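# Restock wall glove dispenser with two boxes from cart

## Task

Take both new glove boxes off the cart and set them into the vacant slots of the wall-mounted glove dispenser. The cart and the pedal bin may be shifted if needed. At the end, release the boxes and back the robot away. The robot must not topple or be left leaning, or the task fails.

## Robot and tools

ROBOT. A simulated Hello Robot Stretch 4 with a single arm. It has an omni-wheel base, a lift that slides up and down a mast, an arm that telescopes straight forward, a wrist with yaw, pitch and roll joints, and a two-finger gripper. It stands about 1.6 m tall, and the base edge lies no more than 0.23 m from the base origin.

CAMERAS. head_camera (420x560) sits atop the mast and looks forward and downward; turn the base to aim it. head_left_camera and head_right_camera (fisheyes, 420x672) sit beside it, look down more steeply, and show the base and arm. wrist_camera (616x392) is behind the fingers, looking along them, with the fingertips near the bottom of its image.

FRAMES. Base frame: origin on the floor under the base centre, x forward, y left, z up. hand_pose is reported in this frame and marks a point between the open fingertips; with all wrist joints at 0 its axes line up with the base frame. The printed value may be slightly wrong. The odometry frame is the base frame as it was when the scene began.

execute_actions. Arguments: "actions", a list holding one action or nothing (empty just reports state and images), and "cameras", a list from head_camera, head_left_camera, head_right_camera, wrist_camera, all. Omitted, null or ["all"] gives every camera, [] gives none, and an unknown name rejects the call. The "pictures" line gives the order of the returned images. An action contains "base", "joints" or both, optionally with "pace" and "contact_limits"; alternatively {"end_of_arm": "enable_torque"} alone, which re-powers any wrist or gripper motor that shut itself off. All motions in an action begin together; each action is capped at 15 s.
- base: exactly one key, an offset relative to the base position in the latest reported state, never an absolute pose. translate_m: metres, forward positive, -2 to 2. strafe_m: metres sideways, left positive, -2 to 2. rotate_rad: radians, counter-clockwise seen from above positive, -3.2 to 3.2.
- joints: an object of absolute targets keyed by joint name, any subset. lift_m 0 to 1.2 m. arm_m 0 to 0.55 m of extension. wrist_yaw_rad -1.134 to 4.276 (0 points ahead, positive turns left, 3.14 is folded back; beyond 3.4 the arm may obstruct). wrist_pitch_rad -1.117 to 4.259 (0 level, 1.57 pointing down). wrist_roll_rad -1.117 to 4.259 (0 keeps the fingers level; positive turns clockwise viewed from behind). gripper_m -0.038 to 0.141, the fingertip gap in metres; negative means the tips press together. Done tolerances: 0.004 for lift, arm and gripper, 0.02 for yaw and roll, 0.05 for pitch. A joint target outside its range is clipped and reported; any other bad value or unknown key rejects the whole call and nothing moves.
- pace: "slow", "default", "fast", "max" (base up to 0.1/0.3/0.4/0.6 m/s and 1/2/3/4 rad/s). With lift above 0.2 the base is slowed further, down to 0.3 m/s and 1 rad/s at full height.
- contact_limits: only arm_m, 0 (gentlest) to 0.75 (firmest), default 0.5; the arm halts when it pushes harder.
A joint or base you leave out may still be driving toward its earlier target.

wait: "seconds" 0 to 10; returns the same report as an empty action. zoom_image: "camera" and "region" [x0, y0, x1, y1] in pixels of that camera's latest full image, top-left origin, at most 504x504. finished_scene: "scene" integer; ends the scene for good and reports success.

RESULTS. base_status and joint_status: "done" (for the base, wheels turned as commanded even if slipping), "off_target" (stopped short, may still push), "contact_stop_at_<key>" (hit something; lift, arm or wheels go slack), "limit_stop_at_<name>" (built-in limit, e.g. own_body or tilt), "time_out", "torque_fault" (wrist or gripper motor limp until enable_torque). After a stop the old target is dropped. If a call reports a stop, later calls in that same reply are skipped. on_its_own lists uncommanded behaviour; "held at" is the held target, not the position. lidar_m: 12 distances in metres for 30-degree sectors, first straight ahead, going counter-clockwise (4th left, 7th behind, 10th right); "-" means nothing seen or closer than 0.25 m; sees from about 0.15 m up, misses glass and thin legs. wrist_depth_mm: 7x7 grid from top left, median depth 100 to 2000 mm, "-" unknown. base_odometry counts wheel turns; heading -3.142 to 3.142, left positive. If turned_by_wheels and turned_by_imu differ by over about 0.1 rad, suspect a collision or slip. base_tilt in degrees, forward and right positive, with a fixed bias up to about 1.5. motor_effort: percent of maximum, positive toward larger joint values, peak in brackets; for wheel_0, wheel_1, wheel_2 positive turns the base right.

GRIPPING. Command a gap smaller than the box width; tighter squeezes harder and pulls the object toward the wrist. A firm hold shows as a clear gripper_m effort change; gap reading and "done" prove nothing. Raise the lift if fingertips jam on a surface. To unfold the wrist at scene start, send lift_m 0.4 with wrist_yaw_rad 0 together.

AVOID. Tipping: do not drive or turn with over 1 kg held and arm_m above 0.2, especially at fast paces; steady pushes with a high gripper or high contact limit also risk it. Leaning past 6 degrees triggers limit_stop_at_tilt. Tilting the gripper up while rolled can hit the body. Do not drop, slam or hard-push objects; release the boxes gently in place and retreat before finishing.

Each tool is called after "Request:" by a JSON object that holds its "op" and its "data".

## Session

Request:
{"op": "execute_actions", "data": {"actions": []}}

Scene clock: 0.00 s.
base_odometry: x=+0.000 y=+0.000 heading=+0.000 (m, m, rad; odometry frame)
turned_by_wheels: +0.000 (rad since the last result)
turned_by_imu: +0.000 (rad since the last result)
base_tilt: forward=-0.9 right=+0.0 (deg)
lidar_m: 2.48 2.60 1.19 1.04 1.06 1.30 1.71 1.72 2.26 2.02 1.78 1.96
base_status: not commanded
joint_positions: lift_m=+0.134 arm_m=+0.001 wrist_yaw_rad=+3.138 wrist_pitch_rad=-0.001 wrist_roll_rad=-0.002 gripper_m=+0.057
joint_status: not commanded
motor_effort: lift_m=+19 arm_m=-1 wrist_yaw_rad=+0 wrist_pitch_rad=-8 wrist_roll_rad=+0 gripper_m=-4 wheel_0=+0 wheel_1=+0 wheel_2=+0 (%)
hand_pose: x=-0.1163 y=+0.0885 z=+0.3128 quat_wxyz=(+0.002, +0.000, -0.001, +1.000) (m; base frame)
wrist_depth_mm: - 145 249 - - - 1921 / - 111 144 - - - 1229 / - 115 143 - - - 1229 / - 132 167 - - - 1205 / 201 1808 1756 1983 - - 1255 / 220 1430 209 1336 195 1308 1182 / 218 854 798 135 842 788 842
pictures: head_camera, head_left_camera, head_right_camera, wrist_camera
Images, in order (width x height): head_camera 420x560, head_left_camera 420x672, head_right_camera 420x672, wrist_camera 616x392.

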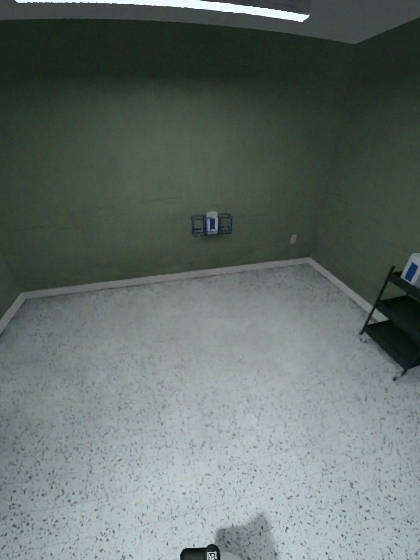

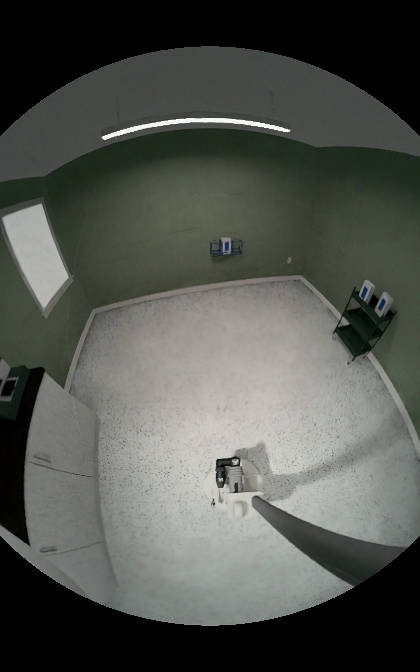

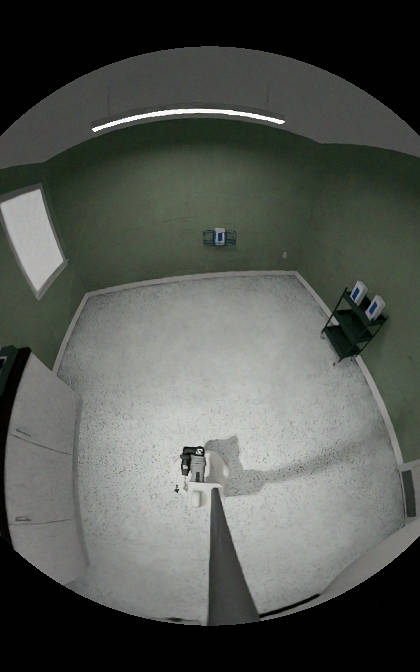

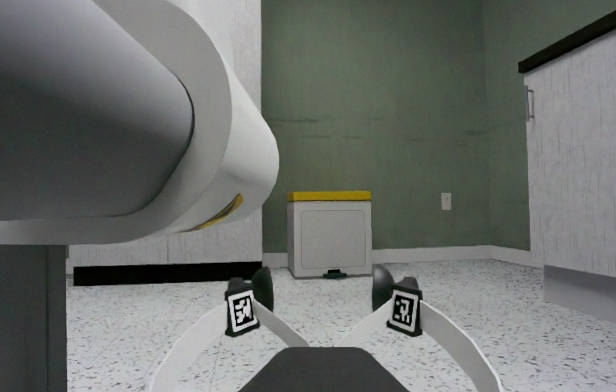

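Request:
{"op": "execute_actions", "data": {"actions": [{"base":{"rotate_rad":-1.0},"joints":{"lift_m":0.85,"wrist_yaw_rad":0,"gripper_m":0.14}}], "cameras": ["head_camera","wrist_camera"]}}

Scene clock: 8.57 s.
base_odometry: x=+0.000 y=+0.000 heading=-0.999 (m, m, rad; odometry frame)
turned_by_wheels: -0.999 (rad since the last result)
turned_by_imu: -0.989 (rad since the last result)
base_tilt: forward=-0.9 right=+0.0 (deg)
lidar_m: 1.77 2.55 2.51 2.60 1.18 1.03 1.06 1.35 1.69 1.70 2.18 2.00
base_status: done
joint_positions: lift_m=+0.850 arm_m=+0.001 wrist_yaw_rad=+0.000 wrist_pitch_rad=-0.001 wrist_roll_rad=-0.002 gripper_m=+0.140
joint_status: all done
motor_effort: lift_m=+22(21) arm_m=-1(1) wrist_yaw_rad=-2(6) wrist_pitch_rad=-6(5) wrist_roll_rad=-1(1) gripper_m=+4(7) wheel_0=+4(8) wheel_1=+4(8) wheel_2=+4(8) (%)
hand_pose: x=+0.4604 y=-0.0873 z=+1.0281 quat_wxyz=(+1.000, -0.001, +0.000, +0.000) (m; base frame)
wrist_depth_mm: - - - - 1921 1618 1576 / - - - - 1863 1708 1464 / - - - 1983 1808 1661 1499 / - - - - 1863 1661 1537 / - - - 1983 1808 1661 1537 / - - 218 1921 1756 204 1537 / - - - 141 1863 1661 1499
pictures: head_camera, wrist_camera
Images, in order (width x height): head_camera 420x560, wrist_camera 616x392.

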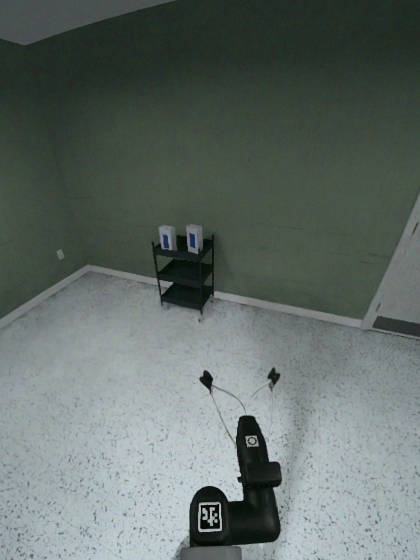

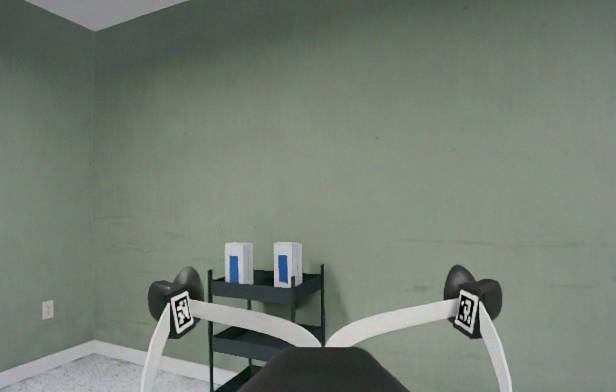

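Request:
{"op": "execute_actions", "data": {"actions": [{"base":{"rotate_rad":-0.35},"joints":{"lift_m":0.7}}], "cameras": []}}

Request:
{"op": "execute_actions", "data": {"actions": [{"base":{"strafe_m":0.8},"pace":"fast"}], "cameras": []}}

Request:
{"op": "execute_actions", "data": {"actions": [{"base":{"translate_m":0.8},"pace":"fast"}], "cameras": ["head_camera","wrist_camera"]}}

Scene clock: 15.57 s.
base_odometry: x=+0.000 y=+0.000 heading=-1.348 (m, m, rad; odometry frame)
turned_by_wheels: -0.349 (rad since the last result)
turned_by_imu: -0.346 (rad since the last result)
base_tilt: forward=-0.9 right=+0.0 (deg)
lidar_m: 2.03 1.76 2.57 2.53 2.31 1.09 1.04 1.12 1.78 1.70 1.80 2.09
base_status: done
joint_positions: lift_m=+0.700 arm_m=+0.001 wrist_yaw_rad=+0.000 wrist_pitch_rad=-0.001 wrist_roll_rad=-0.002 gripper_m=+0.140
joint_status: all done
motor_effort: lift_m=+14(18) arm_m=-1(1) wrist_yaw_rad=-1(2) wrist_pitch_rad=-10(6) wrist_roll_rad=-1(0) gripper_m=-2(3) wheel_0=+3(5) wheel_1=+3(8) wheel_2=+2(7) (%)
hand_pose: x=+0.4603 y=-0.0874 z=+0.8788 quat_wxyz=(+1.000, -0.001, +0.000, +0.000) (m; base frame)
wrist_depth_mm: - 1921 1921 1863 1808 1808 1808 / - 1983 1921 1808 1808 1808 1808 / - - 1921 1921 1808 1808 1708 / - 1921 1921 1863 1808 1808 1708 / 1983 1708 1863 1863 1863 1756 1756 / 1863 1708 217 1863 1808 204 1708 / 1983 1863 1808 141 1808 1756 1756
pictures: none
No camera images: the call's "cameras" was empty. Leave "cameras" out to get every camera's image.

Scene clock: 18.77 s.
base_odometry: x=+0.780 y=+0.177 heading=-1.348 (m, m, rad; odometry frame)
turned_by_wheels: +0.000 (rad since the last result)
turned_by_imu: -0.004 (rad since the last result)
base_tilt: forward=-0.8 right=+0.0 (deg)
lidar_m: 1.63 2.15 1.71 1.76 1.88 1.72 1.05 1.07 1.56 2.50 2.64 2.12
base_status: done
joint_positions: lift_m=+0.700 arm_m=+0.001 wrist_yaw_rad=+0.000 wrist_pitch_rad=-0.001 wrist_roll_rad=-0.002 gripper_m=+0.140
joint_status: not commanded
motor_effort: lift_m=+16(15) arm_m=-1(1) wrist_yaw_rad=+0(1) wrist_pitch_rad=-5(8) wrist_roll_rad=+1(0) gripper_m=-1(3) wheel_0=-1(10) wheel_1=+1(13) wheel_2=+0(2) (%)
hand_pose: x=+0.4603 y=-0.0874 z=+0.8787 quat_wxyz=(+1.000, -0.001, +0.000, +0.000) (m; base frame)
wrist_depth_mm: - 1983 1921 1808 1808 1863 1808 / - 1921 1921 1863 1863 1756 1756 / - 1921 1921 1921 1808 1863 1863 / 1921 1983 1983 1983 1863 1808 1808 / 1983 1921 1921 1576 1921 1863 1863 / 1983 1983 216 1756 1863 204 1756 / 1983 1921 1921 140 1756 1756 1863
pictures: none
No camera images: the call's "cameras" was empty. Leave "cameras" out to get every camera's image.

Scene clock: 22.13 s.
base_odometry: x=+0.957 y=-0.604 heading=-1.348 (m, m, rad; odometry frame)
turned_by_wheels: +0.000 (rad since the last result)
turned_by_imu: -0.003 (rad since the last result)
base_tilt: forward=-0.8 right=+0.0 (deg)
lidar_m: 0.84 0.90 1.83 1.65 1.86 2.53 1.85 1.96 2.62 2.53 1.76 1.32
base_status: done
joint_positions: lift_m=+0.700 arm_m=+0.001 wrist_yaw_rad=+0.000 wrist_pitch_rad=-0.001 wrist_roll_rad=-0.002 gripper_m=+0.140
joint_status: not commanded
motor_effort: lift_m=+15(16) arm_m=-1(1) wrist_yaw_rad=-1(1) wrist_pitch_rad=-7(7) wrist_roll_rad=+0(1) gripper_m=+1(1) wheel_0=+2(10) wheel_1=+2(7) wheel_2=+0(14) (%)
hand_pose: x=+0.4603 y=-0.0874 z=+0.8787 quat_wxyz=(+1.000, -0.001, +0.000, +0.000) (m; base frame)
wrist_depth_mm: 1160 1118 1138 1098 1060 1060 1008 / 1138 1118 1098 1078 1042 1060 1008 / 1138 1098 1098 1098 1078 1025 1025 / 1118 1098 1078 1078 1042 1025 1008 / 1138 1098 732 798 1042 1025 1008 / 1098 1098 217 778 1042 206 1008 / 1118 1098 976 140 1042 1042 1042
pictures: head_camera, wrist_camera
Images, in order (width x height): head_camera 420x560, wrist_camera 616x392.

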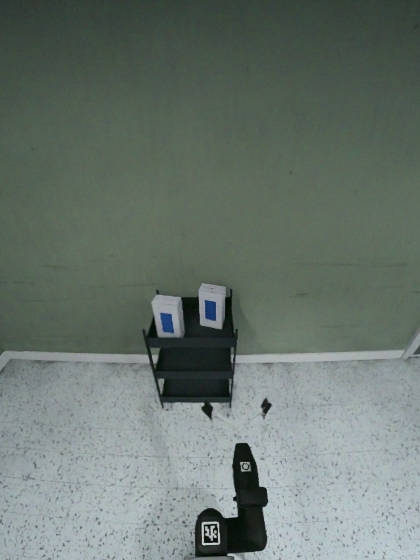

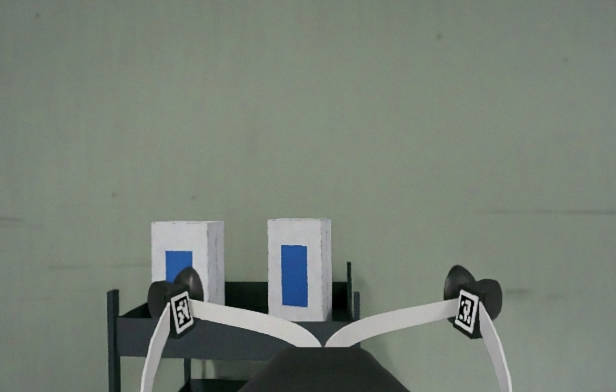

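Request:
{"op": "execute_actions", "data": {"actions": [{"base":{"strafe_m":0.154},"joints":{"lift_m":0.65,"wrist_yaw_rad":-0.3}}], "cameras": []}}

Request:
{"op": "execute_actions", "data": {"actions": [{"base":{"translate_m":0.3},"joints":{"arm_m":0.18}}], "cameras": ["head_camera","wrist_camera"]}}

Scene clock: 28.70 s.
base_odometry: x=+1.107 y=-0.570 heading=-1.348 (m, m, rad; odometry frame)
turned_by_wheels: +0.000 (rad since the last result)
turned_by_imu: -0.002 (rad since the last result)
base_tilt: forward=-0.8 right=+0.0 (deg)
lidar_m: 0.83 1.34 1.65 1.48 1.68 2.37 1.88 1.92 2.74 2.68 1.77 0.87
base_status: done
joint_positions: lift_m=+0.650 arm_m=+0.001 wrist_yaw_rad=-0.300 wrist_pitch_rad=-0.001 wrist_roll_rad=-0.002 gripper_m=+0.140
joint_status: all done
motor_effort: lift_m=+14(16) arm_m=-1(1) wrist_yaw_rad=-2(7) wrist_pitch_rad=-8(7) wrist_roll_rad=+1(0) gripper_m=-2(2) wheel_0=-1(16) wheel_1=+2(11) wheel_2=+0(0) (%)
hand_pose: x=+0.4217 y=-0.1687 z=+0.8288 quat_wxyz=(+0.989, -0.001, +0.000, -0.149) (m; base frame)
wrist_depth_mm: 976 1042 1078 1118 1205 1308 1366 / 991 1042 1060 1138 1205 1255 1397 / 960 1025 1060 1098 1205 1308 1336 / 960 991 1060 1138 1229 1281 1397 / 976 661 809 1118 1160 1281 1366 / 946 609 216 676 1182 205 1366 / 946 976 1060 140 1182 1255 1336
pictures: none
No camera images: the call's "cameras" was empty. Leave "cameras" out to get every camera's image.

Scene clock: 31.17 s.
base_odometry: x=+1.174 y=-0.862 heading=-1.348 (m, m, rad; odometry frame)
turned_by_wheels: +0.000 (rad since the last result)
turned_by_imu: -0.002 (rad since the last result)
base_tilt: forward=-0.8 right=+0.0 (deg)
lidar_m: 0.55 1.03 1.41 1.50 1.57 2.33 2.19 2.28 2.77 2.72 1.36 0.56
base_status: done
joint_positions: lift_m=+0.650 arm_m=+0.179 wrist_yaw_rad=-0.300 wrist_pitch_rad=-0.001 wrist_roll_rad=-0.002 gripper_m=+0.140
joint_status: all done
motor_effort: lift_m=+15(15) arm_m=+5(4) wrist_yaw_rad=+0(1) wrist_pitch_rad=-7(8) wrist_roll_rad=-1(1) gripper_m=+2(1) wheel_0=+2(8) wheel_1=+3(9) wheel_2=-3(11) (%)
hand_pose: x=+0.5999 y=-0.1687 z=+0.8288 quat_wxyz=(+0.989, -0.001, +0.000, -0.149) (m; base frame)
wrist_depth_mm: 549 574 603 634 683 723 768 / 544 569 603 634 683 732 750 / 539 564 603 627 668 715 759 / 203 569 591 340 668 723 750 / 202 569 585 340 668 707 750 / 202 244 216 334 661 204 750 / 200 259 452 141 394 699 732
pictures: head_camera, wrist_camera
Images, in order (width x height): head_camera 420x560, wrist_camera 616x392.

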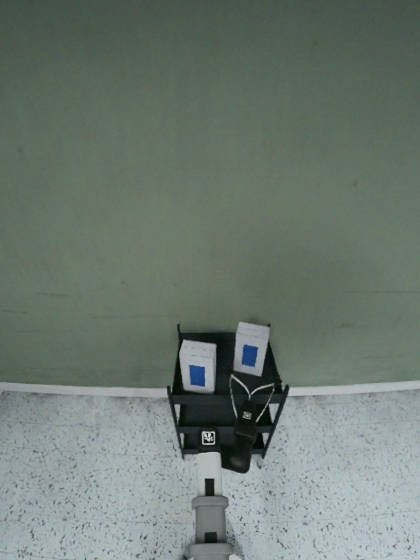

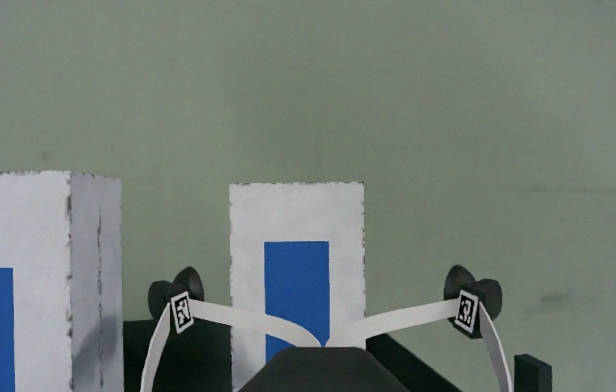

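Request:
{"op": "execute_actions", "data": {"actions": [{"base":{"strafe_m":-0.026},"joints":{"arm_m":0.325},"pace":"slow"}], "cameras": ["wrist_camera"]}}

Scene clock: 35.70 s.
base_odometry: x=+1.148 y=-0.868 heading=-1.348 (m, m, rad; odometry frame)
turned_by_wheels: +0.000 (rad since the last result)
turned_by_imu: -0.002 (rad since the last result)
base_tilt: forward=-0.9 right=+0.0 (deg)
lidar_m: 0.55 0.56 1.45 1.55 1.60 2.41 2.15 2.26 2.74 2.69 1.36 0.57
base_status: done
joint_positions: lift_m=+0.650 arm_m=+0.324 wrist_yaw_rad=-0.300 wrist_pitch_rad=-0.001 wrist_roll_rad=-0.002 gripper_m=+0.140
joint_status: all done
motor_effort: lift_m=+14(15) arm_m=+5(4) wrist_yaw_rad=+0(1) wrist_pitch_rad=-7(9) wrist_roll_rad=+0(0) gripper_m=-3(2) wheel_0=+4(9) wheel_1=-4(8) wheel_2=+0(2) (%)
hand_pose: x=+0.7449 y=-0.1687 z=+0.8288 quat_wxyz=(+0.989, -0.001, +0.000, -0.149) (m; base frame)
wrist_depth_mm: 415 433 459 488 512 549 585 / 410 433 455 477 512 544 580 / 415 433 455 477 512 544 574 / 410 427 196 193 190 535 574 / 407 427 194 191 189 539 574 / 407 421 193 191 187 204 574 / 402 347 193 141 187 530 564
pictures: wrist_camera
Images, in order (width x height): wrist_camera 616x392.

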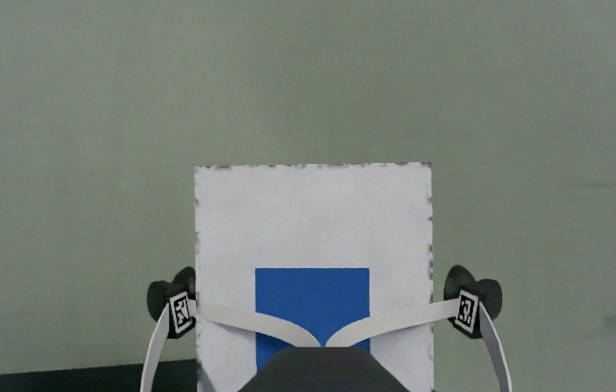

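Good. Grip, lift, turn.

Request:
{"op": "execute_actions", "data": {"actions": [{"joints":{"gripper_m":0.06},"pace":"slow"}], "cameras": []}}

Request:
{"op": "execute_actions", "data": {"actions": [{"joints":{"lift_m":0.9},"pace":"slow"}], "cameras": []}}

Request:
{"op": "execute_actions", "data": {"actions": [{"joints":{"arm_m":0.03,"wrist_yaw_rad":0}}], "cameras": []}}

Request:
{"op": "execute_actions", "data": {"actions": [{"base":{"rotate_rad":1.5},"pace":"slow"}], "cameras": ["head_camera","wrist_camera"]}}

Scene clock: 44.60 s.
base_odometry: x=+1.148 y=-0.868 heading=-1.348 (m, m, rad; odometry frame)
turned_by_wheels: +0.000 (rad since the last result)
turned_by_imu: -0.003 (rad since the last result)
base_tilt: forward=-0.9 right=+0.0 (deg)
lidar_m: 0.55 0.58 1.44 1.54 1.58 2.40 2.17 2.28 2.74 2.70 1.37 0.57
base_status: not commanded
joint_positions: lift_m=+0.650 arm_m=+0.324 wrist_yaw_rad=-0.297 wrist_pitch_rad=-0.002 wrist_roll_rad=-0.002 gripper_m=+0.061
joint_status: all done
motor_effort: lift_m=+14(14) arm_m=+4(5) wrist_yaw_rad=-7(8) wrist_pitch_rad=-5(6) wrist_roll_rad=+1(0) gripper_m=-30(32) wheel_0=+4(4) wheel_1=-4(4) wheel_2=+0(0) (%)
hand_pose: x=+0.7454 y=-0.1681 z=+0.8291 quat_wxyz=(+0.989, -0.001, -0.001, -0.148) (m; base frame)
wrist_depth_mm: 413 436 462 484 512 544 580 / 410 433 455 477 508 549 580 / 413 427 459 480 504 539 569 / 413 433 181 179 176 539 574 / 404 424 182 180 177 530 574 / 407 424 183 180 177 180 569 / 407 345 184 125 178 525 564
pictures: none
No camera images: the call's "cameras" was empty. Leave "cameras" out to get every camera's image.

Scene clock: 47.30 s.
base_odometry: x=+1.148 y=-0.868 heading=-1.348 (m, m, rad; odometry frame)
turned_by_wheels: +0.000 (rad since the last result)
turned_by_imu: -0.001 (rad since the last result)
base_tilt: forward=-0.9 right=+0.0 (deg)
lidar_m: 0.54 0.58 1.42 1.55 1.59 2.36 2.14 2.24 2.73 2.70 1.38 0.58
base_status: not commanded
joint_positions: lift_m=+0.899 arm_m=+0.324 wrist_yaw_rad=-0.300 wrist_pitch_rad=+0.005 wrist_roll_rad=-0.002 gripper_m=+0.061
joint_status: all done
on_its_own: wrist_pitch_rad is at rest, and its effort (-25) is outside its rest range (-23 to +23)
motor_effort: lift_m=+25(25) arm_m=+4(4) wrist_yaw_rad=-2(8) wrist_pitch_rad=-25(26) wrist_roll_rad=+0(0) gripper_m=-27(33) wheel_0=+4(4) wheel_1=-4(4) wheel_2=+0(0) (%)
hand_pose: x=+0.7450 y=-0.1687 z=+1.0762 quat_wxyz=(+0.989, +0.000, +0.003, -0.149) (m; base frame)
wrist_depth_mm: 410 430 455 484 512 539 580 / 407 433 455 480 508 544 574 / 407 433 452 484 508 539 580 / 413 430 185 181 179 544 569 / 407 430 184 181 178 530 564 / 410 421 183 181 177 179 569 / 407 421 183 126 177 535 574
pictures: none
No camera images: the call's "cameras" was empty. Leave "cameras" out to get every camera's image.

Scene clock: 49.30 s.
base_odometry: x=+1.148 y=-0.868 heading=-1.348 (m, m, rad; odometry frame)
turned_by_wheels: +0.000 (rad since the last result)
turned_by_imu: -0.001 (rad since the last result)
base_tilt: forward=-0.8 right=+0.0 (deg)
lidar_m: 0.42 0.55 1.43 1.55 1.59 2.38 2.18 2.26 2.73 2.67 1.36 0.44
base_status: not commanded
joint_positions: lift_m=+0.899 arm_m=+0.031 wrist_yaw_rad=+0.000 wrist_pitch_rad=+0.005 wrist_roll_rad=-0.002 gripper_m=+0.061
joint_status: all done
on_its_own: wrist_pitch_rad is at rest, and its effort (-25) is outside its rest range (-23 to +23)
motor_effort: lift_m=+24(25) arm_m=-5(4) wrist_yaw_rad=+0(9) wrist_pitch_rad=-25(26) wrist_roll_rad=+0(0) gripper_m=-33(35) wheel_0=+3(4) wheel_1=-4(4) wheel_2=+0(0) (%)
hand_pose: x=+0.4902 y=-0.0875 z=+1.0762 quat_wxyz=(+1.000, -0.001, +0.003, +0.000) (m; base frame)
wrist_depth_mm: 788 759 741 732 732 715 707 / 788 759 759 732 723 715 715 / 788 768 750 741 723 707 699 / 778 759 185 182 179 707 707 / 778 759 183 181 179 715 699 / 778 750 182 180 177 179 699 / 768 759 183 126 176 707 691
pictures: none
No camera images: the call's "cameras" was empty. Leave "cameras" out to get every camera's image.

Scene clock: 52.07 s.
base_odometry: x=+1.148 y=-0.868 heading=+0.151 (m, m, rad; odometry frame)
turned_by_wheels: +1.499 (rad since the last result)
turned_by_imu: +1.478 (rad since the last result)
base_tilt: forward=-0.9 right=+0.0 (deg)
lidar_m: 0.43 1.55 2.23 2.14 2.18 2.83 2.70 1.46 0.58 0.53 0.56 0.47
base_status: done
joint_positions: lift_m=+0.900 arm_m=+0.031 wrist_yaw_rad=+0.000 wrist_pitch_rad=+0.005 wrist_roll_rad=-0.002 gripper_m=+0.061
joint_status: not commanded
on_its_own: wrist_pitch_rad is at rest, and its effort (-25) is outside its rest range (-23 to +23)
motor_effort: lift_m=+24(24) arm_m=-5(5) wrist_yaw_rad=-1(1) wrist_pitch_rad=-25(24) wrist_roll_rad=-1(1) gripper_m=-33(32) wheel_0=-4(9) wheel_1=-4(9) wheel_2=-4(8) (%)
hand_pose: x=+0.4902 y=-0.0873 z=+1.0762 quat_wxyz=(+1.000, -0.001, +0.003, +0.000) (m; base frame)
wrist_depth_mm: 1430 1430 1397 1397 1430 1430 1229 / 1430 1366 1397 1397 1397 1397 1229 / 1430 1397 1397 1397 1397 1397 1229 / 1366 1397 185 182 179 1430 1255 / 1430 1430 183 181 178 1366 1229 / 1397 1308 183 180 177 180 1229 / 1397 1430 182 126 177 1397 1229
pictures: head_camera, wrist_camera
Images, in order (width x height): head_camera 420x560, wrist_camera 616x392.

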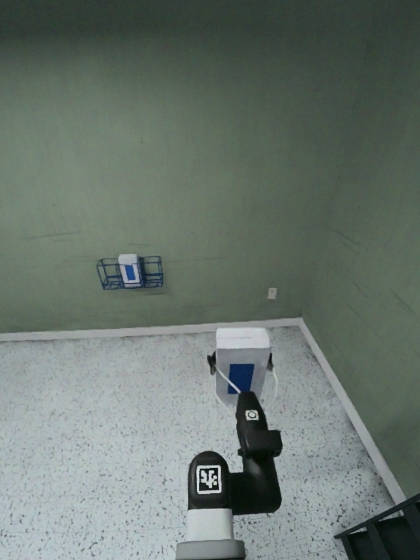

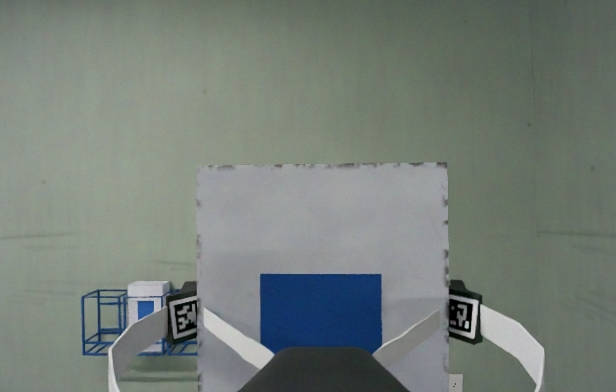

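Request:
{"op": "execute_actions", "data": {"actions": [{"base":{"strafe_m":0.46},"joints":{"wrist_yaw_rad":-0.04,"wrist_pitch_rad":-0.03}}], "cameras": []}}

Request:
{"op": "execute_actions", "data": {"actions": [{"base":{"translate_m":0.72},"joints":{"lift_m":0.87}}], "cameras": ["head_camera","wrist_camera"]}}

Request:
{"op": "zoom_image", "data": {"camera": "head_camera", "region": [130, 270, 300, 400]}}

Scene clock: 58.13 s.
base_odometry: x=+1.079 y=-0.413 heading=+0.151 (m, m, rad; odometry frame)
turned_by_wheels: +0.000 (rad since the last result)
turned_by_imu: -0.004 (rad since the last result)
base_tilt: forward=-0.9 right=+0.0 (deg)
lidar_m: 0.42 1.65 2.21 1.69 1.71 2.29 2.69 2.14 1.51 0.99 1.47 0.43
base_status: done
joint_positions: lift_m=+0.900 arm_m=+0.031 wrist_yaw_rad=-0.040 wrist_pitch_rad=-0.022 wrist_roll_rad=-0.002 gripper_m=+0.061
joint_status: all done
on_its_own: wrist_pitch_rad is at rest, and its effort (-24) is outside its rest range (-23 to +23)
motor_effort: lift_m=+24(24) arm_m=-5(4) wrist_yaw_rad=+0(11) wrist_pitch_rad=-24(32) wrist_roll_rad=+1(1) gripper_m=-32(31) wheel_0=-3(13) wheel_1=+2(11) wheel_2=+0(3) (%)
hand_pose: x=+0.4864 y=-0.0989 z=+1.0841 quat_wxyz=(+1.000, -0.001, -0.011, -0.020) (m; base frame)
wrist_depth_mm: 1366 1397 1366 1366 1430 1464 1430 / 1336 1366 1366 1397 1430 1464 1430 / 1366 1366 1366 1397 1430 1464 1430 / 1336 1366 183 181 179 1397 1464 / 1336 1336 185 181 179 1464 1430 / 1366 1336 183 180 177 180 1430 / 1336 1308 182 126 177 1430 1397
pictures: none
No camera images: the call's "cameras" was empty. Leave "cameras" out to get every camera's image.

Scene clock: 62.03 s.
base_odometry: x=+1.791 y=-0.304 heading=+0.152 (m, m, rad; odometry frame)
turned_by_wheels: +0.001 (rad since the last result)
turned_by_imu: -0.003 (rad since the last result)
base_tilt: forward=-0.9 right=+0.0 (deg)
lidar_m: 0.41 0.82 1.20 2.27 1.98 2.33 3.56 2.09 1.11 1.38 1.36 0.44
base_status: done
joint_positions: lift_m=+0.870 arm_m=+0.031 wrist_yaw_rad=-0.040 wrist_pitch_rad=-0.022 wrist_roll_rad=-0.002 gripper_m=+0.061
joint_status: all done
on_its_own: wrist_pitch_rad is at rest, and its effort (-26) is outside its rest range (-23 to +23)
motor_effort: lift_m=+17(25) arm_m=-4(5) wrist_yaw_rad=-1(1) wrist_pitch_rad=-26(25) wrist_roll_rad=+0(1) gripper_m=-32(30) wheel_0=+3(2) wheel_1=+3(8) wheel_2=+0(11) (%)
hand_pose: x=+0.4864 y=-0.0988 z=+1.0546 quat_wxyz=(+1.000, -0.001, -0.011, -0.020) (m; base frame)
wrist_depth_mm: 647 654 661 661 668 676 699 / 647 647 654 668 676 683 691 / 634 640 654 661 668 683 683 / 634 640 185 182 179 676 676 / 615 634 183 181 178 676 676 / 615 621 183 180 177 179 668 / 621 621 182 126 176 654 668
pictures: head_camera, wrist_camera
Images, in order (width x height): head_camera 420x560, wrist_camera 616x392.

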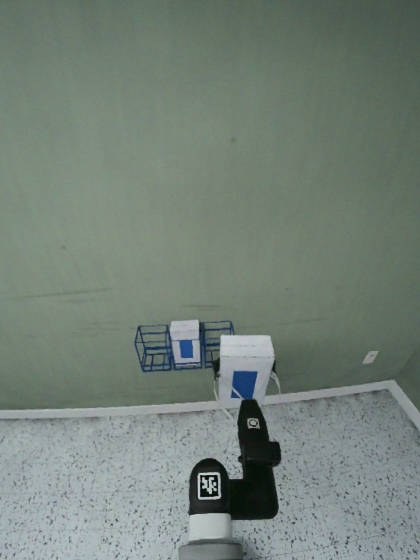

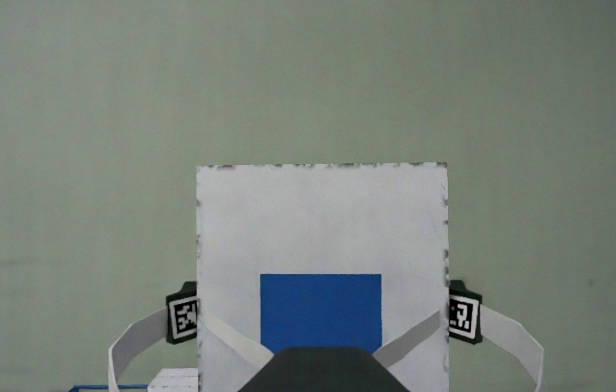

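Region (130, 270, 300, 400) of head_camera's 420x560 image, scaled by 2.965, with more detail than that image has; it fills the top 385 rows of this view, and the rest is white.

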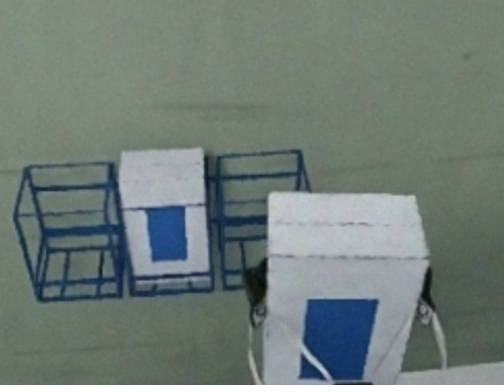

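Request:
{"op": "execute_actions", "data": {"actions": [{"base":{"strafe_m":0.044}}], "cameras": []}}

Request:
{"op": "execute_actions", "data": {"actions": [{"joints":{"arm_m":0.43}}], "cameras": ["head_camera"]}}

Request:
{"op": "zoom_image", "data": {"camera": "head_camera", "region": [130, 250, 300, 380]}}

Scene clock: 68.07 s.
base_odometry: x=+1.784 y=-0.261 heading=+0.152 (m, m, rad; odometry frame)
turned_by_wheels: +0.000 (rad since the last result)
turned_by_imu: -0.002 (rad since the last result)
base_tilt: forward=-0.8 right=+0.1 (deg)
lidar_m: 0.42 0.80 1.19 2.25 1.95 2.29 3.53 2.20 1.16 1.44 1.35 0.45
base_status: done
joint_positions: lift_m=+0.870 arm_m=+0.031 wrist_yaw_rad=-0.040 wrist_pitch_rad=-0.022 wrist_roll_rad=-0.002 gripper_m=+0.061
joint_status: not commanded
on_its_own: wrist_pitch_rad is at rest, and its effort (-26) is outside its rest range (-23 to +23)
motor_effort: lift_m=+17(17) arm_m=-4(4) wrist_yaw_rad=-1(2) wrist_pitch_rad=-26(25) wrist_roll_rad=+0(0) gripper_m=-30(31) wheel_0=-4(10) wheel_1=+3(11) wheel_2=+0(1) (%)
hand_pose: x=+0.4864 y=-0.0988 z=+1.0546 quat_wxyz=(+1.000, -0.001, -0.011, -0.020) (m; base frame)
wrist_depth_mm: 640 647 654 683 676 683 691 / 640 647 661 668 668 683 683 / 634 640 640 661 676 676 676 / 621 634 185 181 178 661 691 / 634 640 184 181 178 676 683 / 634 634 182 180 178 179 668 / 621 627 182 126 176 647 668
pictures: none
No camera images: the call's "cameras" was empty. Leave "cameras" out to get every camera's image.

Scene clock: 70.37 s.
base_odometry: x=+1.784 y=-0.261 heading=+0.152 (m, m, rad; odometry frame)
turned_by_wheels: +0.000 (rad since the last result)
turned_by_imu: -0.001 (rad since the last result)
base_tilt: forward=-0.8 right=+0.1 (deg)
lidar_m: 0.77 0.78 1.22 2.25 1.96 2.26 3.54 2.16 1.15 1.43 1.33 0.92
base_status: not commanded
joint_positions: lift_m=+0.870 arm_m=+0.429 wrist_yaw_rad=-0.042 wrist_pitch_rad=-0.022 wrist_roll_rad=-0.002 gripper_m=+0.061
joint_status: all done
on_its_own: wrist_pitch_rad is at rest, and its effort (-24) is outside its rest range (-23 to +23)
motor_effort: lift_m=+17(17) arm_m=+6(6) wrist_yaw_rad=+4(5) wrist_pitch_rad=-24(23) wrist_roll_rad=+0(0) gripper_m=-36(33) wheel_0=-4(4) wheel_1=+3(3) wheel_2=+0(0) (%)
hand_pose: x=+0.8844 y=-0.0993 z=+1.0547 quat_wxyz=(+1.000, -0.001, -0.011, -0.021) (m; base frame)
wrist_depth_mm: 246 250 253 256 259 264 266 / 245 247 251 254 257 260 265 / 244 245 250 252 257 260 262 / 243 245 183 182 180 258 260 / 240 243 182 180 179 257 259 / 239 242 182 179 178 179 258 / 237 240 180 125 176 252 257
pictures: head_camera
Images, in order (width x height): head_camera 420x560.

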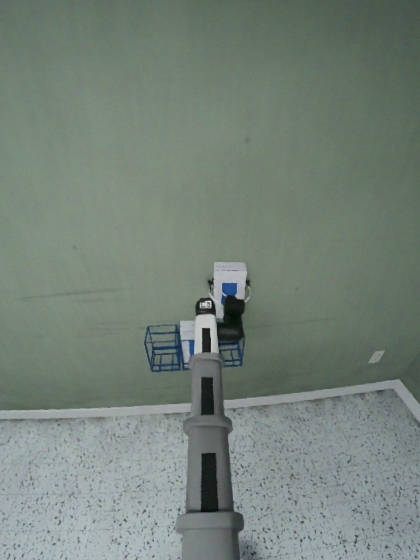

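Region (130, 250, 300, 380) of head_camera's 420x560 image, scaled by 2.965, with more detail than that image has; it fills the top 385 rows of this view, and the rest is white.

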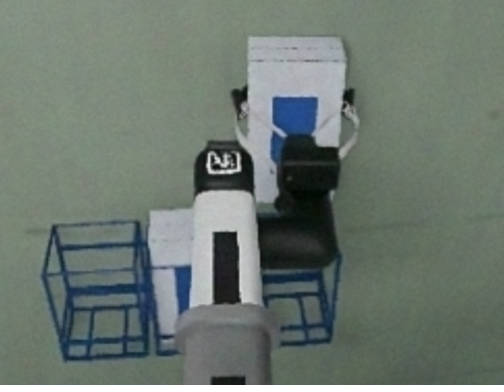

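Request:
{"op": "execute_actions", "data": {"actions": [{"base":{"strafe_m":-0.027},"joints":{"wrist_yaw_rad":0.06},"pace":"slow"}], "cameras": []}}

Request:
{"op": "execute_actions", "data": {"actions": [{"joints":{"lift_m":0.78},"pace":"slow"}], "cameras": ["head_camera","wrist_camera"]}}

Request:
{"op": "zoom_image", "data": {"camera": "head_camera", "region": [130, 250, 300, 380]}}

Scene clock: 76.37 s.
base_odometry: x=+1.788 y=-0.287 heading=+0.153 (m, m, rad; odometry frame)
turned_by_wheels: +0.002 (rad since the last result)
turned_by_imu: +0.000 (rad since the last result)
base_tilt: forward=-0.9 right=+0.0 (deg)
lidar_m: 0.77 0.80 1.23 2.28 1.98 2.32 3.53 2.11 1.12 1.41 1.34 0.93
base_status: done
joint_positions: lift_m=+0.870 arm_m=+0.429 wrist_yaw_rad=+0.064 wrist_pitch_rad=-0.022 wrist_roll_rad=-0.002 gripper_m=+0.061
joint_status: all done
on_its_own: wrist_pitch_rad is at rest, and its effort (-25) is outside its rest range (-23 to +23)
motor_effort: lift_m=+17(17) arm_m=+6(6) wrist_yaw_rad=-12(58) wrist_pitch_rad=-25(24) wrist_roll_rad=+1(1) gripper_m=-25(30) wheel_0=+20(15) wheel_1=+5(9) wheel_2=-4(12) (%)
hand_pose: x=+0.8933 y=-0.0687 z=+1.0546 quat_wxyz=(+0.999, -0.001, -0.011, +0.032) (m; base frame)
wrist_depth_mm: 260 257 252 247 244 240 238 / 259 253 250 246 242 239 237 / 256 252 249 246 241 238 235 / 255 251 181 180 177 236 233 / 253 250 179 177 175 235 232 / 252 248 178 176 174 186 231 / 249 245 177 175 173 233 229
pictures: none
No camera images: the call's "cameras" was empty. Leave "cameras" out to get every camera's image.

Scene clock: 78.00 s.
base_odometry: x=+1.788 y=-0.288 heading=+0.152 (m, m, rad; odometry frame)
turned_by_wheels: -0.001 (rad since the last result)
turned_by_imu: -0.002 (rad since the last result)
base_tilt: forward=-0.8 right=+0.0 (deg)
lidar_m: 0.76 0.80 1.20 2.27 1.96 2.31 3.54 2.14 1.14 1.40 1.33 0.94
base_status: not commanded
joint_positions: lift_m=+0.780 arm_m=+0.429 wrist_yaw_rad=+0.056 wrist_pitch_rad=-0.032 wrist_roll_rad=-0.002 gripper_m=+0.061
joint_status: all done
motor_effort: lift_m=+13(16) arm_m=+6(6) wrist_yaw_rad=+10(12) wrist_pitch_rad=+3(25) wrist_roll_rad=+0(0) gripper_m=-30(25) wheel_0=+6(20) wheel_1=+5(5) wheel_2=-4(4) (%)
hand_pose: x=+0.8926 y=-0.0710 z=+0.9678 quat_wxyz=(+0.999, +0.000, -0.016, +0.028) (m; base frame)
wrist_depth_mm: 260 259 254 251 249 246 244 / 259 255 253 249 247 244 242 / 256 253 250 248 245 242 240 / 255 250 182 180 178 240 238 / 252 250 181 179 177 238 236 / 250 247 180 178 175 179 235 / 248 244 178 176 173 233 232
pictures: head_camera, wrist_camera
Images, in order (width x height): head_camera 420x560, wrist_camera 616x392.

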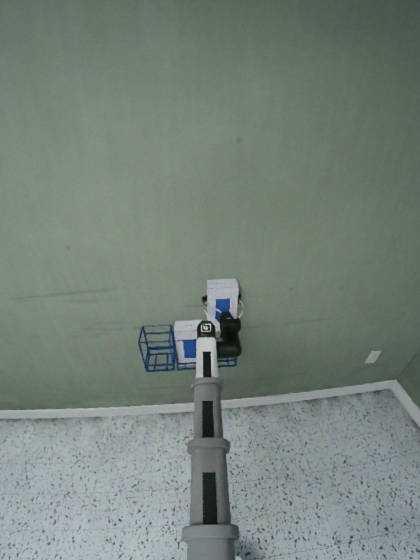

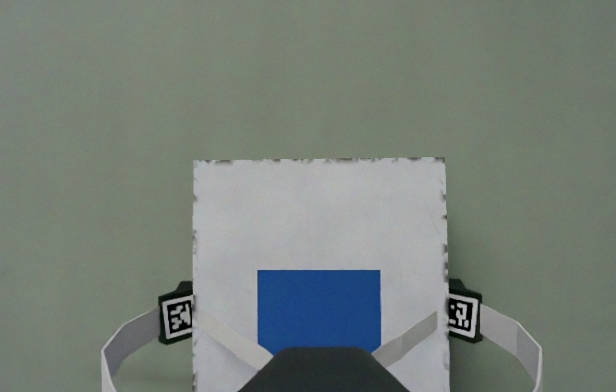

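Region (130, 250, 300, 380) of head_camera's 420x560 image, scaled by 2.965, with more detail than that image has; it fills the top 385 rows of this view, and the rest is white.

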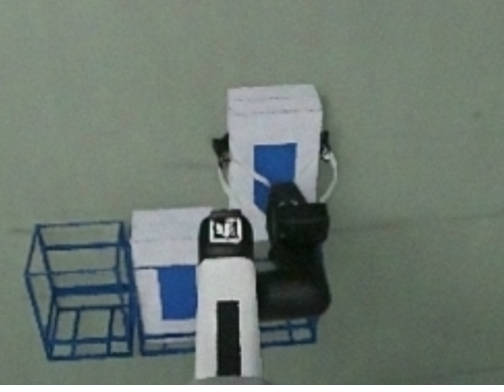

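Request:
{"op": "execute_actions", "data": {"actions": [{"joints":{"lift_m":0.84},"pace":"slow"}], "cameras": []}}

Request:
{"op": "execute_actions", "data": {"actions": [{"joints":{"wrist_yaw_rad":0.02,"arm_m":0.422},"pace":"slow"}], "cameras": ["head_left_camera","head_right_camera","head_camera"]}}

Request:
{"op": "zoom_image", "data": {"camera": "head_right_camera", "region": [140, 250, 290, 370]}}

Request:
{"op": "zoom_image", "data": {"camera": "head_left_camera", "region": [160, 260, 310, 380]}}

Scene clock: 84.30 s.
base_odometry: x=+1.788 y=-0.288 heading=+0.152 (m, m, rad; odometry frame)
turned_by_wheels: +0.000 (rad since the last result)
turned_by_imu: -0.002 (rad since the last result)
base_tilt: forward=-0.9 right=+0.0 (deg)
lidar_m: 0.75 0.80 1.21 2.30 1.99 2.34 3.53 2.13 1.15 1.41 1.34 0.93
base_status: not commanded
joint_positions: lift_m=+0.839 arm_m=+0.429 wrist_yaw_rad=+0.056 wrist_pitch_rad=-0.015 wrist_roll_rad=-0.002 gripper_m=+0.061
joint_status: all done
on_its_own: wrist_pitch_rad is at rest, and its effort (-44) is outside its rest range (-23 to +23)
motor_effort: lift_m=+27(26) arm_m=+6(6) wrist_yaw_rad=+10(10) wrist_pitch_rad=-44(46) wrist_roll_rad=+0(0) gripper_m=-26(23) wheel_0=+6(6) wheel_1=+5(5) wheel_2=-4(4) (%)
hand_pose: x=+0.8928 y=-0.0710 z=+1.0217 quat_wxyz=(+1.000, -0.001, -0.007, +0.028) (m; base frame)
wrist_depth_mm: 255 253 250 246 244 240 240 / 255 251 248 246 242 241 239 / 253 251 247 244 242 239 237 / 251 249 181 179 177 238 237 / 251 246 180 178 176 237 236 / 251 246 179 177 177 179 236 / 249 246 178 176 174 235 233
pictures: none
No camera images: the call's "cameras" was empty. Leave "cameras" out to get every camera's image.

Scene clock: 85.17 s.
base_odometry: x=+1.788 y=-0.288 heading=+0.152 (m, m, rad; odometry frame)
turned_by_wheels: +0.000 (rad since the last result)
turned_by_imu: +0.000 (rad since the last result)
base_tilt: forward=-0.8 right=+0.0 (deg)
lidar_m: 0.76 0.80 1.19 2.28 1.97 2.28 3.54 2.14 1.10 1.40 1.34 0.92
base_status: not commanded
joint_positions: lift_m=+0.839 arm_m=+0.423 wrist_yaw_rad=+0.020 wrist_pitch_rad=-0.021 wrist_roll_rad=-0.002 gripper_m=+0.061
joint_status: all done
on_its_own: wrist_pitch_rad is at rest, and its effort (-25) is outside its rest range (-23 to +23)
motor_effort: lift_m=+25(27) arm_m=-5(5) wrist_yaw_rad=-1(8) wrist_pitch_rad=-25(44) wrist_roll_rad=+1(1) gripper_m=-33(29) wheel_0=+5(6) wheel_1=+5(5) wheel_2=-3(4) (%)
hand_pose: x=+0.8839 y=-0.0816 z=+1.0239 quat_wxyz=(+1.000, -0.001, -0.011, +0.010) (m; base frame)
wrist_depth_mm: 260 259 259 258 256 257 255 / 257 257 256 256 256 255 254 / 256 255 254 254 255 252 252 / 254 254 182 181 178 252 251 / 253 252 182 180 177 249 250 / 252 251 181 179 177 179 248 / 250 249 180 125 175 247 248
pictures: head_camera, head_left_camera, head_right_camera
Images, in order (width x height): head_camera 420x560, head_left_camera 420x672, head_right_camera 420x672.

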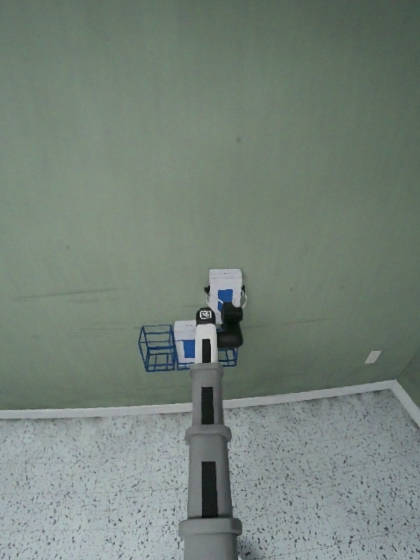

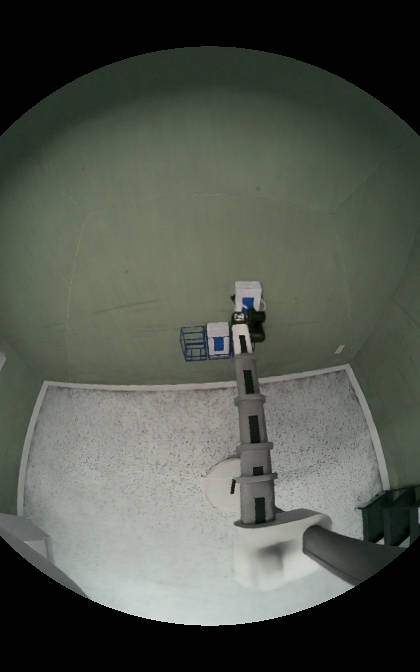

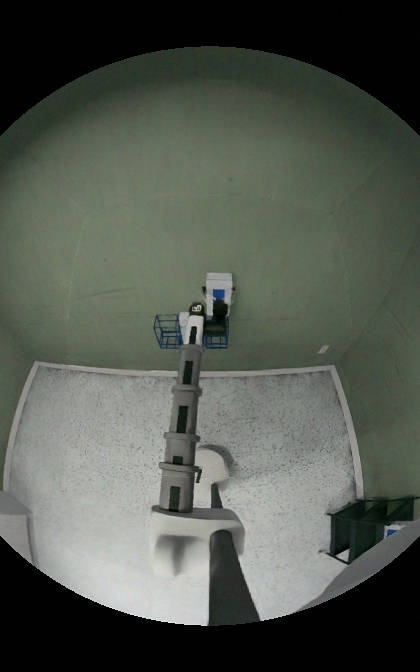

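Region (140, 250, 290, 370) of head_right_camera's 420x672 image, scaled by 3.360, with more detail than that image has; it fills the top 403 rows of this view, and the rest is white.

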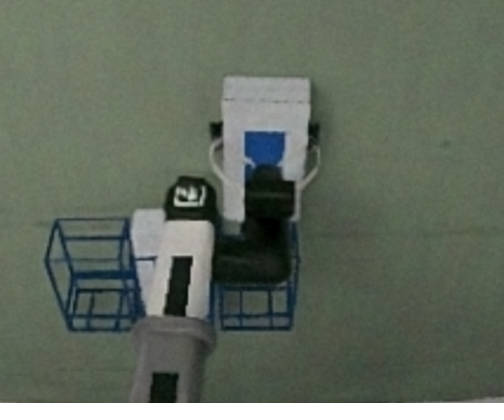

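Region (160, 260, 310, 380) of head_left_camera's 420x672 image, scaled by 3.360, with more detail than that image has; it fills the top 403 rows of this view, and the rest is white.

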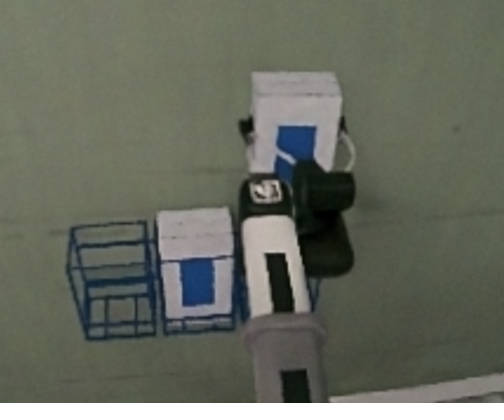

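Request:
{"op": "execute_actions", "data": {"actions": [{"base":{"strafe_m":0.017},"pace":"slow"}], "cameras": []}}

Request:
{"op": "execute_actions", "data": {"actions": [{"joints":{"lift_m":0.77},"pace":"slow"}], "cameras": ["head_camera"]}}

Request:
{"op": "zoom_image", "data": {"camera": "head_camera", "region": [130, 250, 300, 380]}}

Scene clock: 88.73 s.
base_odometry: x=+1.785 y=-0.271 heading=+0.152 (m, m, rad; odometry frame)
turned_by_wheels: +0.000 (rad since the last result)
turned_by_imu: -0.001 (rad since the last result)
base_tilt: forward=-0.8 right=+0.0 (deg)
lidar_m: 0.77 0.81 1.20 2.26 1.97 2.28 3.53 2.17 1.17 1.41 1.35 0.93
base_status: done
joint_positions: lift_m=+0.839 arm_m=+0.423 wrist_yaw_rad=+0.020 wrist_pitch_rad=-0.022 wrist_roll_rad=-0.002 gripper_m=+0.061
joint_status: not commanded
on_its_own: wrist_pitch_rad is at rest, and its effort (-24) is outside its rest range (-23 to +23)
motor_effort: lift_m=+25(25) arm_m=-4(5) wrist_yaw_rad=-1(1) wrist_pitch_rad=-24(25) wrist_roll_rad=+0(0) gripper_m=-28(30) wheel_0=-3(4) wheel_1=+6(7) wheel_2=+0(3) (%)
hand_pose: x=+0.8839 y=-0.0816 z=+1.0239 quat_wxyz=(+1.000, -0.001, -0.011, +0.010) (m; base frame)
wrist_depth_mm: 259 258 257 257 254 256 254 / 257 256 256 257 254 254 253 / 255 255 254 253 253 252 252 / 254 253 183 181 178 250 250 / 252 251 183 180 178 250 248 / 251 249 182 179 177 180 246 / 249 248 181 125 175 247 245
pictures: none
No camera images: the call's "cameras" was empty. Leave "cameras" out to get every camera's image.

Scene clock: 90.20 s.
base_odometry: x=+1.785 y=-0.271 heading=+0.152 (m, m, rad; odometry frame)
turned_by_wheels: +0.000 (rad since the last result)
turned_by_imu: -0.001 (rad since the last result)
base_tilt: forward=-0.8 right=+0.0 (deg)
lidar_m: 0.76 0.79 1.21 2.26 1.95 2.30 3.53 2.16 1.16 1.42 1.33 0.93
base_status: not commanded
joint_positions: lift_m=+0.771 arm_m=+0.423 wrist_yaw_rad=+0.019 wrist_pitch_rad=-0.038 wrist_roll_rad=-0.001 gripper_m=+0.061
joint_status: all done
motor_effort: lift_m=+10(25) arm_m=-4(5) wrist_yaw_rad=+4(4) wrist_pitch_rad=+23(23) wrist_roll_rad=-3(3) gripper_m=-31(27) wheel_0=-3(3) wheel_1=+5(5) wheel_2=+0(0) (%)
hand_pose: x=+0.8835 y=-0.0821 z=+0.9600 quat_wxyz=(+1.000, +0.000, -0.019, +0.009) (m; base frame)
wrist_depth_mm: 264 265 262 262 260 262 260 / 262 262 260 259 259 259 258 / 258 257 258 256 256 255 256 / 256 255 185 182 179 254 252 / 253 252 183 181 178 251 250 / 251 251 183 179 177 178 247 / 247 245 181 125 174 245 245
pictures: head_camera
Images, in order (width x height): head_camera 420x560.

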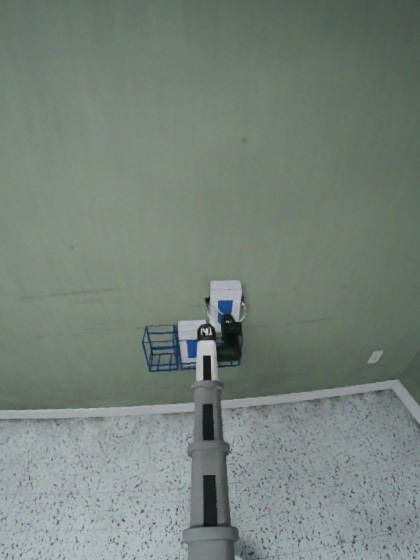

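Region (130, 250, 300, 380) of head_camera's 420x560 image, scaled by 2.965, with more detail than that image has; it fills the top 385 rows of this view, and the rest is white.

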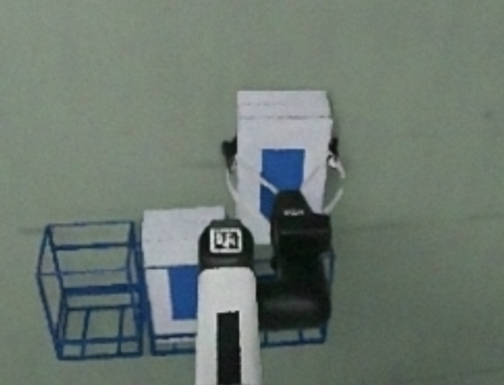

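Request:
{"op": "execute_actions", "data": {"actions": [{"joints":{"lift_m":0.8},"pace":"slow"}], "cameras": []}}

Request:
{"op": "execute_actions", "data": {"actions": [{"joints":{"arm_m":0.431,"wrist_pitch_rad":-0.06},"pace":"slow"}], "cameras": []}}

Request:
{"op": "execute_actions", "data": {"actions": [{"joints":{"lift_m":0.765},"pace":"slow"}], "cameras": ["wrist_camera"]}}

Scene clock: 94.10 s.
base_odometry: x=+1.785 y=-0.271 heading=+0.152 (m, m, rad; odometry frame)
turned_by_wheels: +0.000 (rad since the last result)
turned_by_imu: -0.002 (rad since the last result)
base_tilt: forward=-0.9 right=+0.0 (deg)
lidar_m: 0.78 0.80 1.20 2.25 1.95 2.27 3.53 2.16 1.15 1.43 1.34 0.94
base_status: not commanded
joint_positions: lift_m=+0.799 arm_m=+0.423 wrist_yaw_rad=+0.020 wrist_pitch_rad=-0.022 wrist_roll_rad=-0.001 gripper_m=+0.061
joint_status: all done
on_its_own: wrist_pitch_rad is at rest, and its effort (-24) is outside its rest range (-23 to +23)
motor_effort: lift_m=+25(27) arm_m=-4(4) wrist_yaw_rad=+1(4) wrist_pitch_rad=-24(22) wrist_roll_rad=-1(3) gripper_m=-33(29) wheel_0=-3(3) wheel_1=+5(5) wheel_2=+0(0) (%)
hand_pose: x=+0.8837 y=-0.0818 z=+0.9841 quat_wxyz=(+1.000, -0.001, -0.011, +0.010) (m; base frame)
wrist_depth_mm: 259 259 257 257 256 255 256 / 257 256 257 255 255 253 254 / 256 254 254 254 252 253 253 / 254 253 184 181 179 251 250 / 252 251 183 180 177 250 250 / 251 250 182 179 176 179 248 / 250 248 181 125 174 247 245
pictures: none
No camera images: the call's "cameras" was empty. Leave "cameras" out to get every camera's image.

Scene clock: 95.00 s.
base_odometry: x=+1.785 y=-0.271 heading=+0.152 (m, m, rad; odometry frame)
turned_by_wheels: +0.000 (rad since the last result)
turned_by_imu: +0.000 (rad since the last result)
base_tilt: forward=-0.9 right=+0.0 (deg)
lidar_m: 0.77 0.80 1.22 2.27 1.97 2.26 3.54 2.17 1.15 1.42 1.32 0.92
base_status: not commanded
joint_positions: lift_m=+0.800 arm_m=+0.430 wrist_yaw_rad=+0.017 wrist_pitch_rad=-0.052 wrist_roll_rad=-0.002 gripper_m=+0.061
joint_status: all done
motor_effort: lift_m=+24(24) arm_m=+8(9) wrist_yaw_rad=+9(9) wrist_pitch_rad=-23(32) wrist_roll_rad=-1(1) gripper_m=-28(31) wheel_0=-3(3) wheel_1=+5(5) wheel_2=+0(0) (%)
hand_pose: x=+0.8900 y=-0.0826 z=+0.9927 quat_wxyz=(+1.000, -0.001, -0.026, +0.008) (m; base frame)
wrist_depth_mm: 257 258 257 256 256 255 255 / 255 255 254 254 254 253 252 / 253 252 250 251 250 250 250 / 249 249 185 182 181 247 248 / 247 246 182 180 179 245 244 / 244 245 179 178 176 179 242 / 242 240 178 176 174 238 238
pictures: none
No camera images: the call's "cameras" was empty. Leave "cameras" out to get every camera's image.

Scene clock: 96.13 s.
base_odometry: x=+1.785 y=-0.271 heading=+0.152 (m, m, rad; odometry frame)
turned_by_wheels: +0.000 (rad since the last result)
turned_by_imu: +0.000 (rad since the last result)
base_tilt: forward=-0.9 right=+0.0 (deg)
lidar_m: 0.76 0.80 1.18 2.27 1.96 2.28 3.53 2.12 1.15 1.41 1.33 0.91
base_status: not commanded
joint_positions: lift_m=+0.766 arm_m=+0.430 wrist_yaw_rad=+0.018 wrist_pitch_rad=-0.068 wrist_roll_rad=-0.001 gripper_m=+0.061
joint_status: all done
motor_effort: lift_m=+11(22) arm_m=+8(8) wrist_yaw_rad=+7(9) wrist_pitch_rad=+20(25) wrist_roll_rad=-2(2) gripper_m=-30(28) wheel_0=-3(3) wheel_1=+5(5) wheel_2=+0(0) (%)
hand_pose: x=+0.8899 y=-0.0824 z=+0.9633 quat_wxyz=(+0.999, +0.000, -0.034, +0.009) (m; base frame)
wrist_depth_mm: 264 263 262 260 262 260 259 / 257 258 259 258 257 257 256 / 256 255 254 253 252 252 252 / 251 251 186 184 181 249 248 / 249 247 182 181 180 245 245 / 245 243 180 178 177 178 241 / 241 239 177 175 173 237 237
pictures: wrist_camera
Images, in order (width x height): wrist_camera 616x392.

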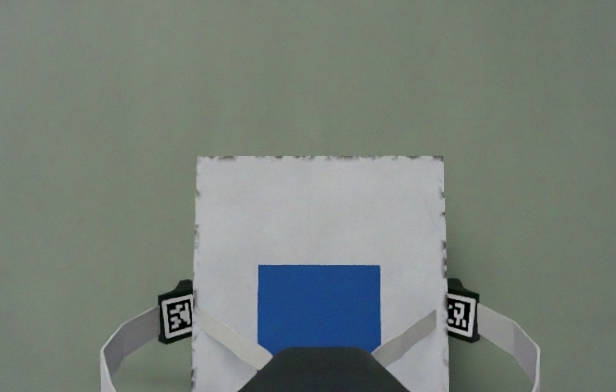

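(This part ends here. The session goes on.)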